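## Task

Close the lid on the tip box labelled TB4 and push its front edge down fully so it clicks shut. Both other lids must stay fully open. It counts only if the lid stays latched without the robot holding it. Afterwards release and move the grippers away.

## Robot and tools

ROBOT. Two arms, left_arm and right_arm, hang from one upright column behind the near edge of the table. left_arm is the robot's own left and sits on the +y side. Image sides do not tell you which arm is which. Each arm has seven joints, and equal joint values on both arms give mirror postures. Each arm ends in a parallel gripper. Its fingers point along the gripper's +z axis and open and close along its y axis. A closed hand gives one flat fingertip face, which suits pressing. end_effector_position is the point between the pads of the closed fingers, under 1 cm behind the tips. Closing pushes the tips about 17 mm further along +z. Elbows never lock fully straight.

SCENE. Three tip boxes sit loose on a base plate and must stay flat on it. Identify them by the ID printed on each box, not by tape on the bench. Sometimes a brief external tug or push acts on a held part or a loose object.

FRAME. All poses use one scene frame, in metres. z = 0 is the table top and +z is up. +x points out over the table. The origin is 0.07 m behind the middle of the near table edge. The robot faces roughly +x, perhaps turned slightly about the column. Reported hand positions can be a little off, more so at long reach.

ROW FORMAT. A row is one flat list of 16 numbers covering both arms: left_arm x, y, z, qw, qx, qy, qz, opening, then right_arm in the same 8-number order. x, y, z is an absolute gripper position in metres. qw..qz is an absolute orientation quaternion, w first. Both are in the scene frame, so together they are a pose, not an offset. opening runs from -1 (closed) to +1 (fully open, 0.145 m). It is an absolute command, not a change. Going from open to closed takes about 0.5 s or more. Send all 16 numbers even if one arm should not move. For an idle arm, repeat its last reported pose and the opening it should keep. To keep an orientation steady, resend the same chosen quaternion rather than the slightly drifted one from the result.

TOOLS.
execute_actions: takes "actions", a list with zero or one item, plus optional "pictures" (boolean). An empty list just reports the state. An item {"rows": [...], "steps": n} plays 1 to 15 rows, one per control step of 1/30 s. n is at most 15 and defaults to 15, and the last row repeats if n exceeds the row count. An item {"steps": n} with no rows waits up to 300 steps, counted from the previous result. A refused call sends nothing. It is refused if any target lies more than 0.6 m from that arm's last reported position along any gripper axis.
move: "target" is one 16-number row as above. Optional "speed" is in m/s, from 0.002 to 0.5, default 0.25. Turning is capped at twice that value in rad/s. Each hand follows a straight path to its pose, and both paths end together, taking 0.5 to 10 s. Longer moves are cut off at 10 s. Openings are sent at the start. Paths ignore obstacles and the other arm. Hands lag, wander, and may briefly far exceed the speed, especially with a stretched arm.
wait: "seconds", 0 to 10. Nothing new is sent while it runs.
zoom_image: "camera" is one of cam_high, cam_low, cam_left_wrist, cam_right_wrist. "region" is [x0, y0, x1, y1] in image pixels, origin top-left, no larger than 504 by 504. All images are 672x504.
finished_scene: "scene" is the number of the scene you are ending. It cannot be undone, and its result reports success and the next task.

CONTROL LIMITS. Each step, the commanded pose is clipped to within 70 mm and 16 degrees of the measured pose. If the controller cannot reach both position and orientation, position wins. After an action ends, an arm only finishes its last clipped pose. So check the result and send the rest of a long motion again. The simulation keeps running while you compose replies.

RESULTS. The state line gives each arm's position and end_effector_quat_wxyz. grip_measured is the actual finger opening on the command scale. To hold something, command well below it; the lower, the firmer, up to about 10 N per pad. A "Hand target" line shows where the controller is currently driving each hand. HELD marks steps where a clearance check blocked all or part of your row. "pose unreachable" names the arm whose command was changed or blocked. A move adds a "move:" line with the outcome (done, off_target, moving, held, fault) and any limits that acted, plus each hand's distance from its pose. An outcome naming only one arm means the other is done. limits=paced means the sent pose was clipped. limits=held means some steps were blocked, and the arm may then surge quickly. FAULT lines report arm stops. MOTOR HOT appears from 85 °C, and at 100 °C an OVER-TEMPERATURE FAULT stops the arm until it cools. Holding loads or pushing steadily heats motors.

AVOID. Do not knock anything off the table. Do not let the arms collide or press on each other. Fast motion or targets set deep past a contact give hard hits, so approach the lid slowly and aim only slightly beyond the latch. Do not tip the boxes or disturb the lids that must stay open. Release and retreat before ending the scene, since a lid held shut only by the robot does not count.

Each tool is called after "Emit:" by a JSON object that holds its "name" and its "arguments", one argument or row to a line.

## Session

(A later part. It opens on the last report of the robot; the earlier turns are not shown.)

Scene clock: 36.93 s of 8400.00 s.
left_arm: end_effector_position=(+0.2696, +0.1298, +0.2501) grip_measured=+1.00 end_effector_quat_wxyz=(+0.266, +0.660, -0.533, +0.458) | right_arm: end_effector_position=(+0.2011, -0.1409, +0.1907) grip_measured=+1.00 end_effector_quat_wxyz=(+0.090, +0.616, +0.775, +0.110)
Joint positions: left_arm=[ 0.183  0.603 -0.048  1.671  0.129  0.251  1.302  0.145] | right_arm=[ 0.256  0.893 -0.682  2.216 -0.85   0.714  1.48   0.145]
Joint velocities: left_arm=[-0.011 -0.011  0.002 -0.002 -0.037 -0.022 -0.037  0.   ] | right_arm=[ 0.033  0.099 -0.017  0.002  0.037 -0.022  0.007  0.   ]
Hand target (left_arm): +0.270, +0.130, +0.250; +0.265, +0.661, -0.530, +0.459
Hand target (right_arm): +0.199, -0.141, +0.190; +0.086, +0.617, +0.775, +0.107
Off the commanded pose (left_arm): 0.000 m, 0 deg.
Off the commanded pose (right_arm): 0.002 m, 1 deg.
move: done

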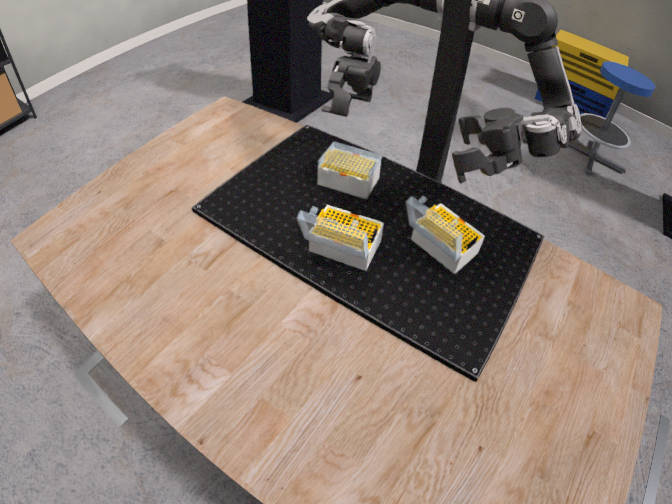

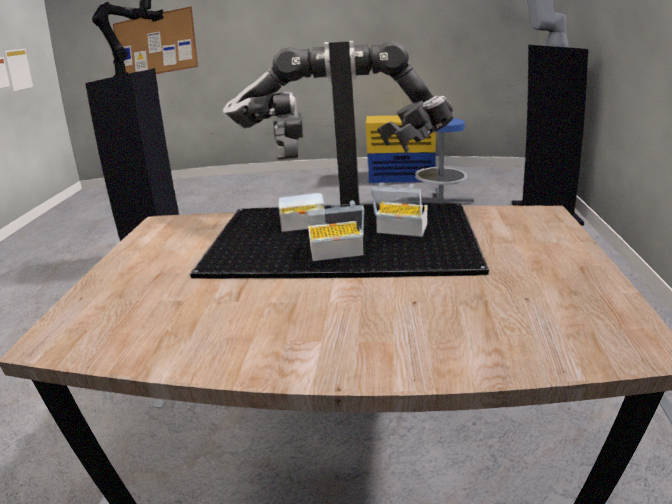

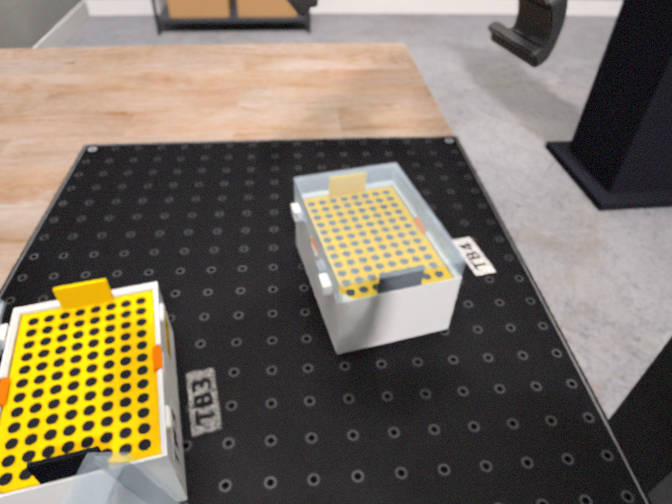

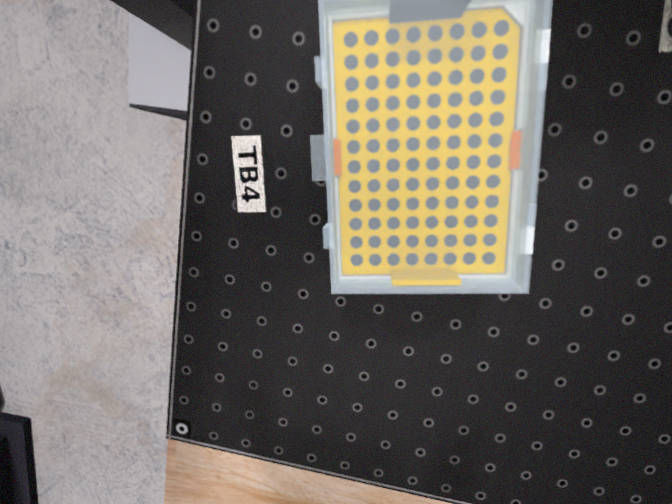

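Emit:
{"name": "move", "arguments": {
  "target": [0.27,0.13,0.25,0.265,0.661,-0.53,0.459,1,0.15,-0.2,0.16,-0.15,0.83,0.25,0.48,1]
}}

Emit:
{"name": "zoom_image", "arguments": {
  "camera": "cam_right_wrist",
  "region": [150,100,550,450]
}}

Scene clock: 40.87 s of 8400.00 s.
left_arm: end_effector_position=(+0.2696, +0.1298, +0.2501) grip_measured=+1.00 end_effector_quat_wxyz=(+0.266, +0.660, -0.533, +0.458) | right_arm: end_effector_position=(+0.1492, -0.2008, +0.1583) grip_measured=+1.00 end_effector_quat_wxyz=(-0.145, +0.833, +0.246, +0.474)
Joint positions: left_arm=[ 0.183  0.603 -0.048  1.671  0.129  0.251  1.302  0.145] | right_arm=[-0.714  0.07   0.617  1.944 -0.021  0.069  1.063  0.145]
Joint velocities: left_arm=[-0.033  0.011 -0.002 -0.007  0.007 -0.051 -0.022 -0.   ] | right_arm=[-0.011 -0.077  0.007  0.002  0.051 -0.037  0.051  0.   ]
Hand target (left_arm): +0.270, +0.130, +0.250; +0.265, +0.661, -0.530, +0.459
Hand target (right_arm): +0.148, -0.201, +0.158; -0.146, +0.833, +0.247, +0.474
Off the commanded pose (left_arm): 0.000 m, 0 deg.
Off the commanded pose (right_arm): 0.002 m, 1 deg.
move: done

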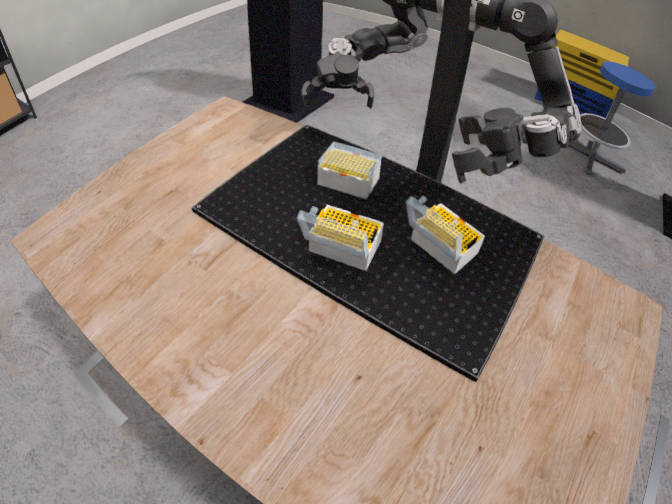

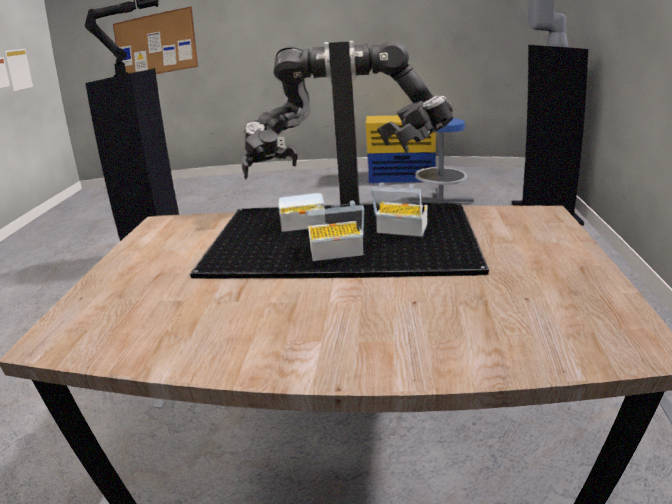

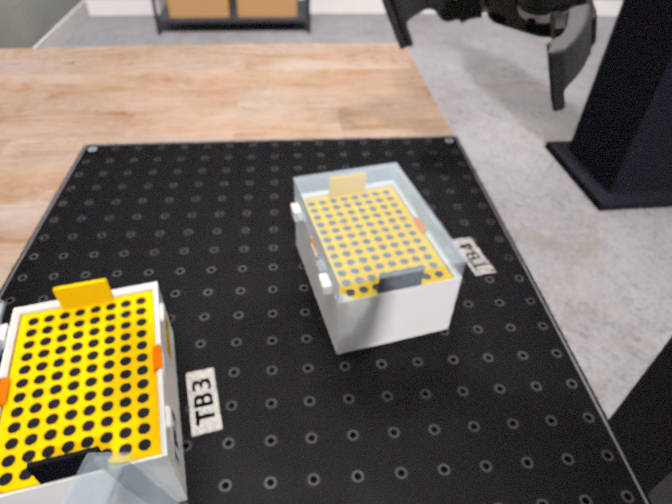

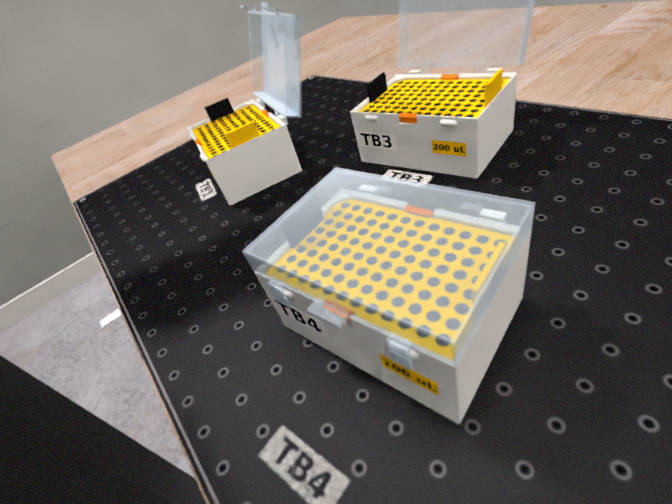

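Region (150, 100, 550, 450) of cam_right_wrist's 672x504 image, scaled by 1.260, with more detail than that image has; it fills the top 441 rows of this view, and the rest is white.

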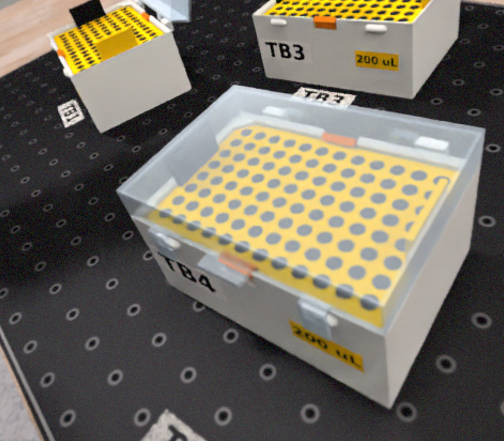

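Emit:
{"name": "move", "arguments": {
  "target": [0.27,0.13,0.25,0.265,0.661,-0.53,0.459,1,0.195,-0.118,0.125,0.03,0.63,0.775,0.04,-1]
}}

Emit:
{"name": "move", "arguments": {
  "target": [0.27,0.13,0.25,0.265,0.661,-0.53,0.459,1,0.188,-0.12,0.062,0.03,0.63,0.775,0.04,-1],
  "speed": 0.04
}}

Emit:
{"name": "move", "arguments": {
  "target": [0.27,0.13,0.25,0.265,0.661,-0.53,0.459,1,0.2,-0.12,0.14,0.03,0.63,0.775,0.04,-1],
  "speed": 0.15
}}

Emit:
{"name": "move", "arguments": {
  "target": [0.27,0.13,0.25,0.265,0.661,-0.53,0.459,1,0.16,-0.2,0.16,-0.15,0.83,0.25,0.48,1]
}}

Emit:
{"name": "zoom_image", "arguments": {
  "camera": "cam_right_wrist",
  "region": [200,180,500,430]
}}

Scene clock: 45.77 s of 8400.00 s.
left_arm: end_effector_position=(+0.2696, +0.1298, +0.2501) grip_measured=+1.00 end_effector_quat_wxyz=(+0.266, +0.660, -0.533, +0.458) | right_arm: end_effector_position=(+0.1979, -0.1159, +0.1275) grip_measured=-1.00 end_effector_quat_wxyz=(+0.032, +0.625, +0.778, +0.051)
Joint positions: left_arm=[ 0.183  0.603 -0.048  1.671  0.129  0.251  1.302  0.145] | right_arm=[ 0.27   0.666 -0.811  1.922 -0.927  0.663  1.476  0.   ]
Joint velocities: left_arm=[-0.055  0.011 -0.002 -0.012  0.051  0.022 -0.081  0.   ] | right_arm=[ 0.055 -0.011  0.012 -0.022  0.037  0.007 -0.007  0.   ]
Hand target (left_arm): +0.270, +0.130, +0.250; +0.265, +0.661, -0.530, +0.459
Hand target (right_arm): +0.197, -0.117, +0.127; +0.032, +0.626, +0.778, +0.047
Off the commanded pose (left_arm): 0.000 m, 0 deg.
Off the commanded pose (right_arm): 0.004 m, 1 deg.
move: off_target (right_arm)

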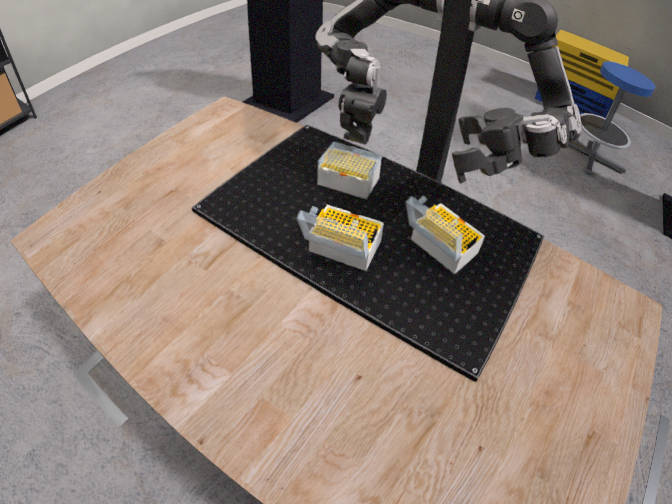

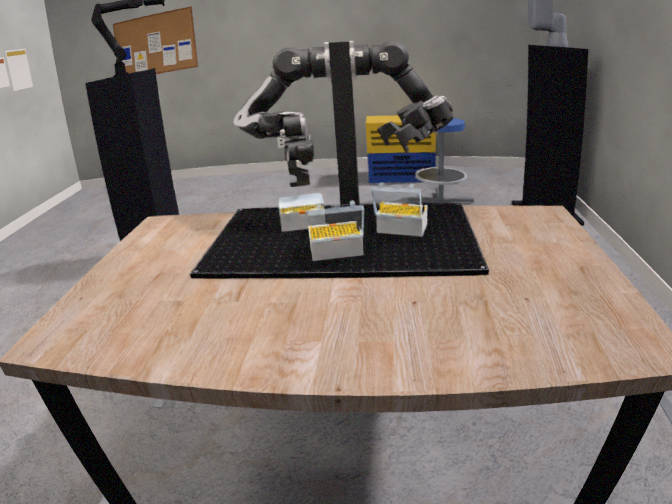

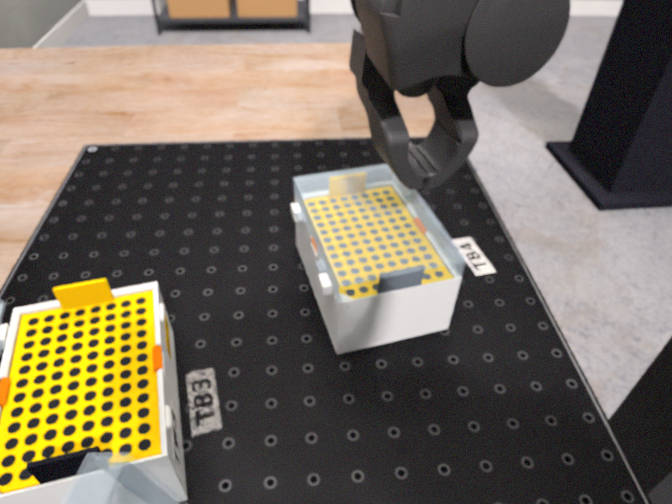

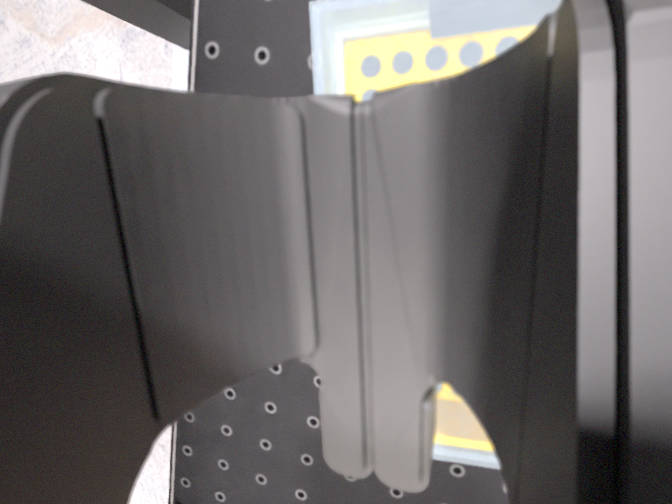

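Scene clock: 47.83 s of 8400.00 s.
left_arm: end_effector_position=(+0.2696, +0.1298, +0.2501) grip_measured=+1.00 end_effector_quat_wxyz=(+0.266, +0.660, -0.533, +0.458) | right_arm: end_effector_position=(+0.2021, -0.1129, +0.0893) grip_measured=-1.00 end_effector_quat_wxyz=(+0.041, +0.629, +0.773, +0.068)
Joint positions: left_arm=[ 0.183  0.603 -0.048  1.671  0.129  0.251  1.302  0.145] | right_arm=[ 0.119  0.535 -0.692  1.774 -1.028  0.523  1.338  0.   ]
Joint velocities: left_arm=[ 0.033 -0.077 -0.007  0.002  0.037 -0.037 -0.066  0.   ] | right_arm=[-0.033  0.011  0.037 -0.002 -0.051 -0.051 -0.022  0.   ]
Hand target (left_arm): +0.270, +0.130, +0.250; +0.265, +0.661, -0.530, +0.459
Hand target (right_arm): +0.186, -0.120, +0.065; +0.029, +0.629, +0.776, +0.039
Off the commanded pose (left_arm): 0.000 m, 0 deg.
Off the commanded pose (right_arm): 0.031 m, 3 deg.
move: off_target (right_arm)

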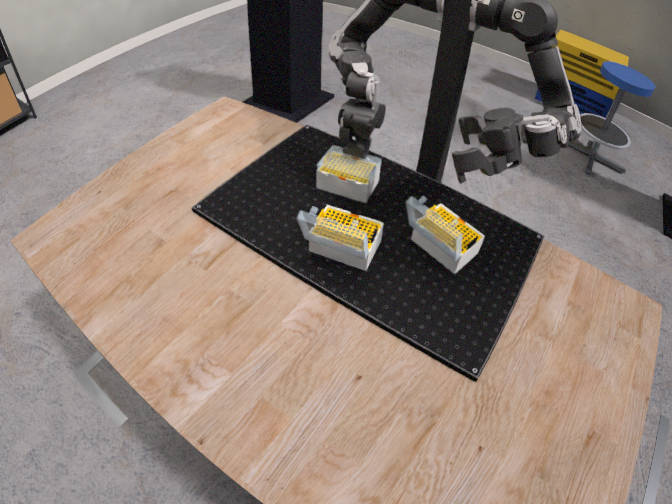

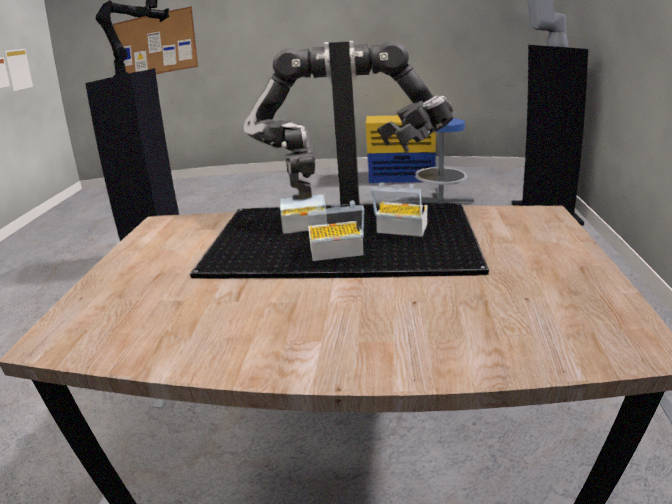

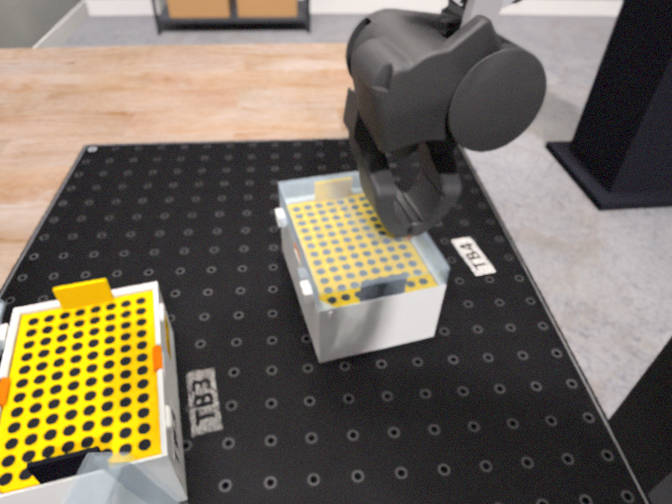

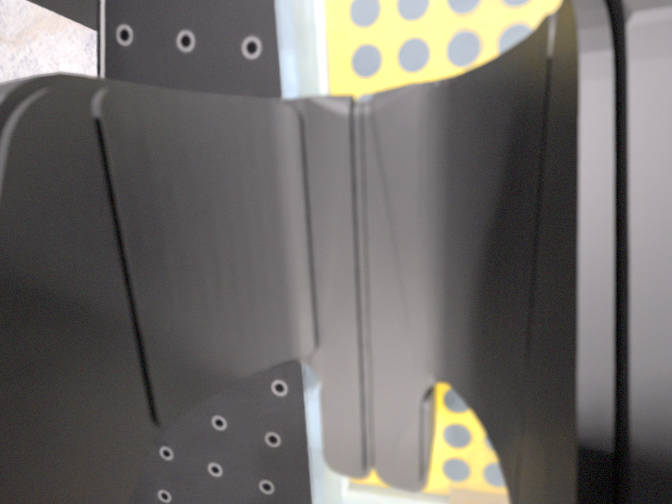

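Scene clock: 48.63 s of 8400.00 s.
left_arm: end_effector_position=(+0.2696, +0.1298, +0.2501) grip_measured=+1.00 end_effector_quat_wxyz=(+0.266, +0.660, -0.533, +0.458) | right_arm: end_effector_position=(+0.2010, -0.1203, +0.1403) grip_measured=-1.00 end_effector_quat_wxyz=(+0.033, +0.629, +0.775, +0.043)
Joint positions: left_arm=[ 0.183  0.603 -0.048  1.671  0.129  0.251  1.302  0.145] | right_arm=[ 0.295  0.672 -0.781  1.95  -0.949  0.667  1.562  0.   ]
Joint velocities: left_arm=[ 0.011 -0.055  0.012 -0.002 -0.037  0.007  0.051 -0.   ] | right_arm=[-0.011  0.033 -0.022  0.002 -0.022 -0.051 -0.022  0.   ]
Hand target (left_arm): +0.270, +0.130, +0.250; +0.265, +0.661, -0.530, +0.459
Hand target (right_arm): +0.200, -0.120, +0.140; +0.030, +0.630, +0.775, +0.040
Off the commanded pose (left_arm): 0.000 m, 0 deg.
Off the commanded pose (right_arm): 0.001 m, 0 deg.
joint sent to its limit (right arm) — the command would take joint 7 (wrist yaw) past its upper limit, so that joint was sent only as far as its limit.
move: done

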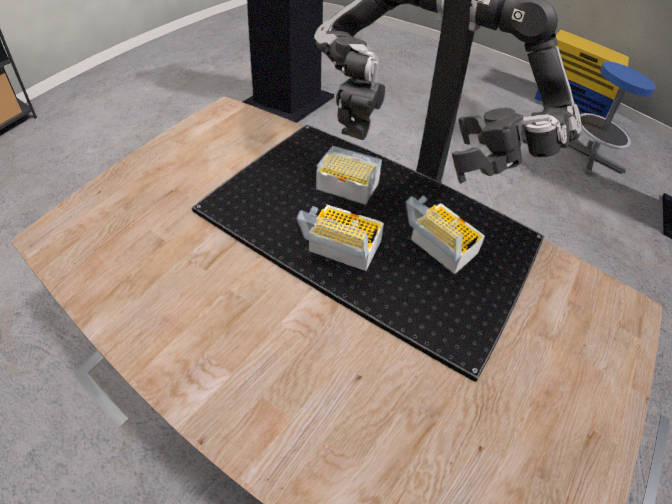

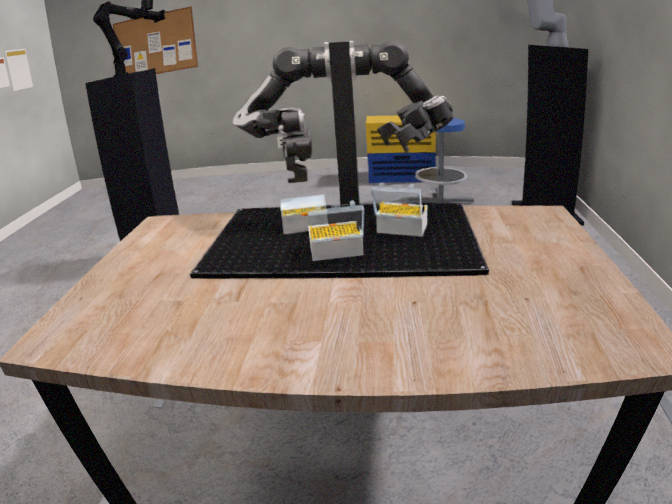

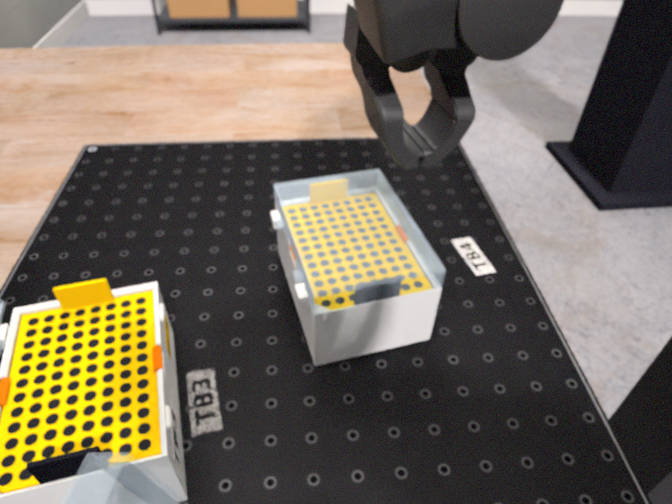

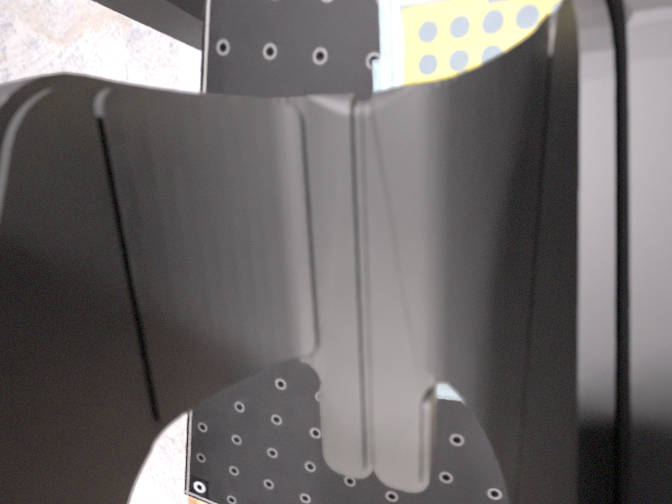

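Scene clock: 51.97 s of 8400.00 s.
left_arm: end_effector_position=(+0.2696, +0.1298, +0.2501) grip_measured=+1.00 end_effector_quat_wxyz=(+0.266, +0.660, -0.533, +0.458) | right_arm: end_effector_position=(+0.1588, -0.2009, +0.1586) grip_measured=+1.00 end_effector_quat_wxyz=(-0.145, +0.833, +0.246, +0.474)
Joint positions: left_arm=[ 0.183  0.603 -0.048  1.671  0.129  0.251  1.302  0.145] | right_arm=[-0.63   0.023  0.656  1.936 -0.093  0.096  1.136  0.145]
Joint velocities: left_arm=[ 0.033  0.011  0.007 -0.017  0.051 -0.081 -0.007  0.   ] | right_arm=[ 0.011 -0.143 -0.002 -0.017  0.037 -0.022  0.051 -0.   ]
Hand target (left_arm): +0.270, +0.130, +0.250; +0.265, +0.661, -0.530, +0.459
Hand target (right_arm): +0.158, -0.201, +0.158; -0.146, +0.833, +0.247, +0.474
Off the commanded pose (left_arm): 0.000 m, 0 deg.
Off the commanded pose (right_arm): 0.002 m, 1 deg.
move: done

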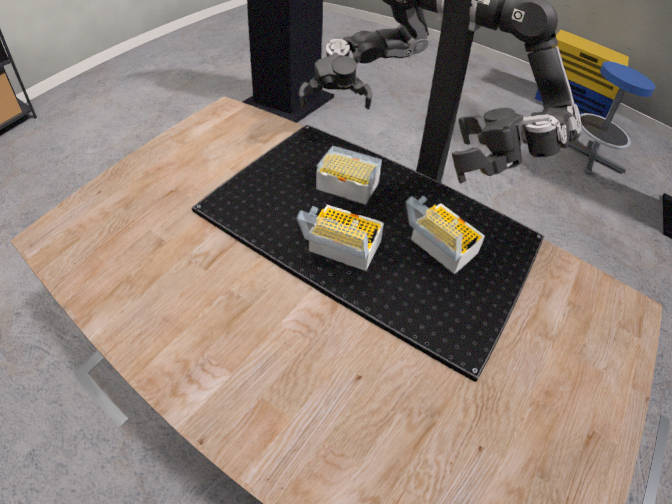

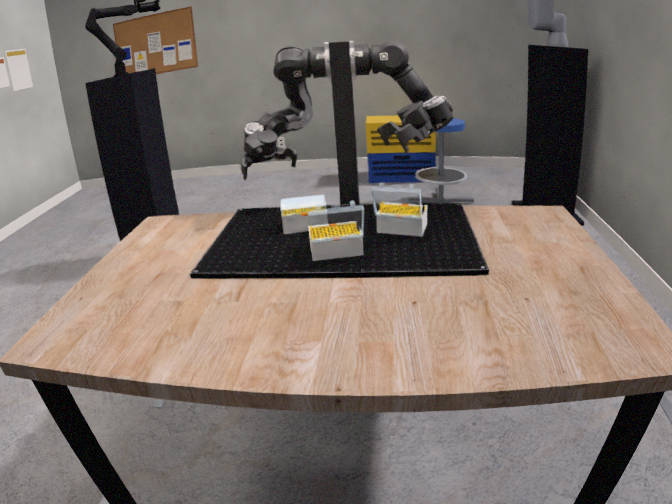

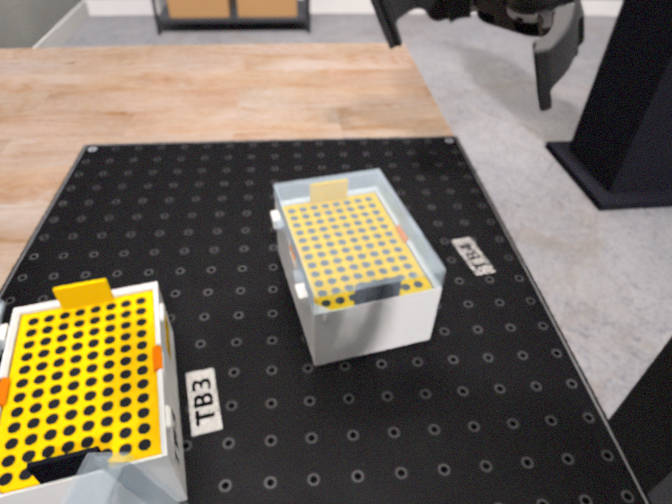

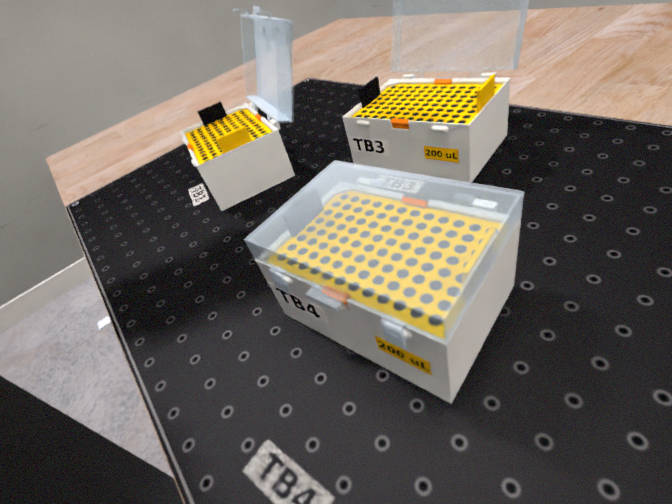

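Region (200, 180, 500, 430) of cam_right_wrist's 672x504 image, scaled by 1.680, with more detail than that image has.

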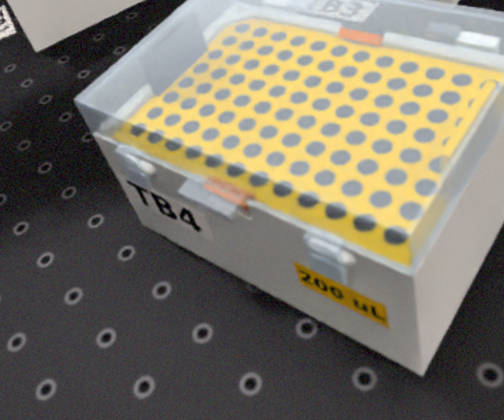

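The tabs extend below the nubs, so the lid is latched.

Emit:
{"name": "finished_scene", "arguments": {
  "scene": 2
}}

The scene is finished: the task was done.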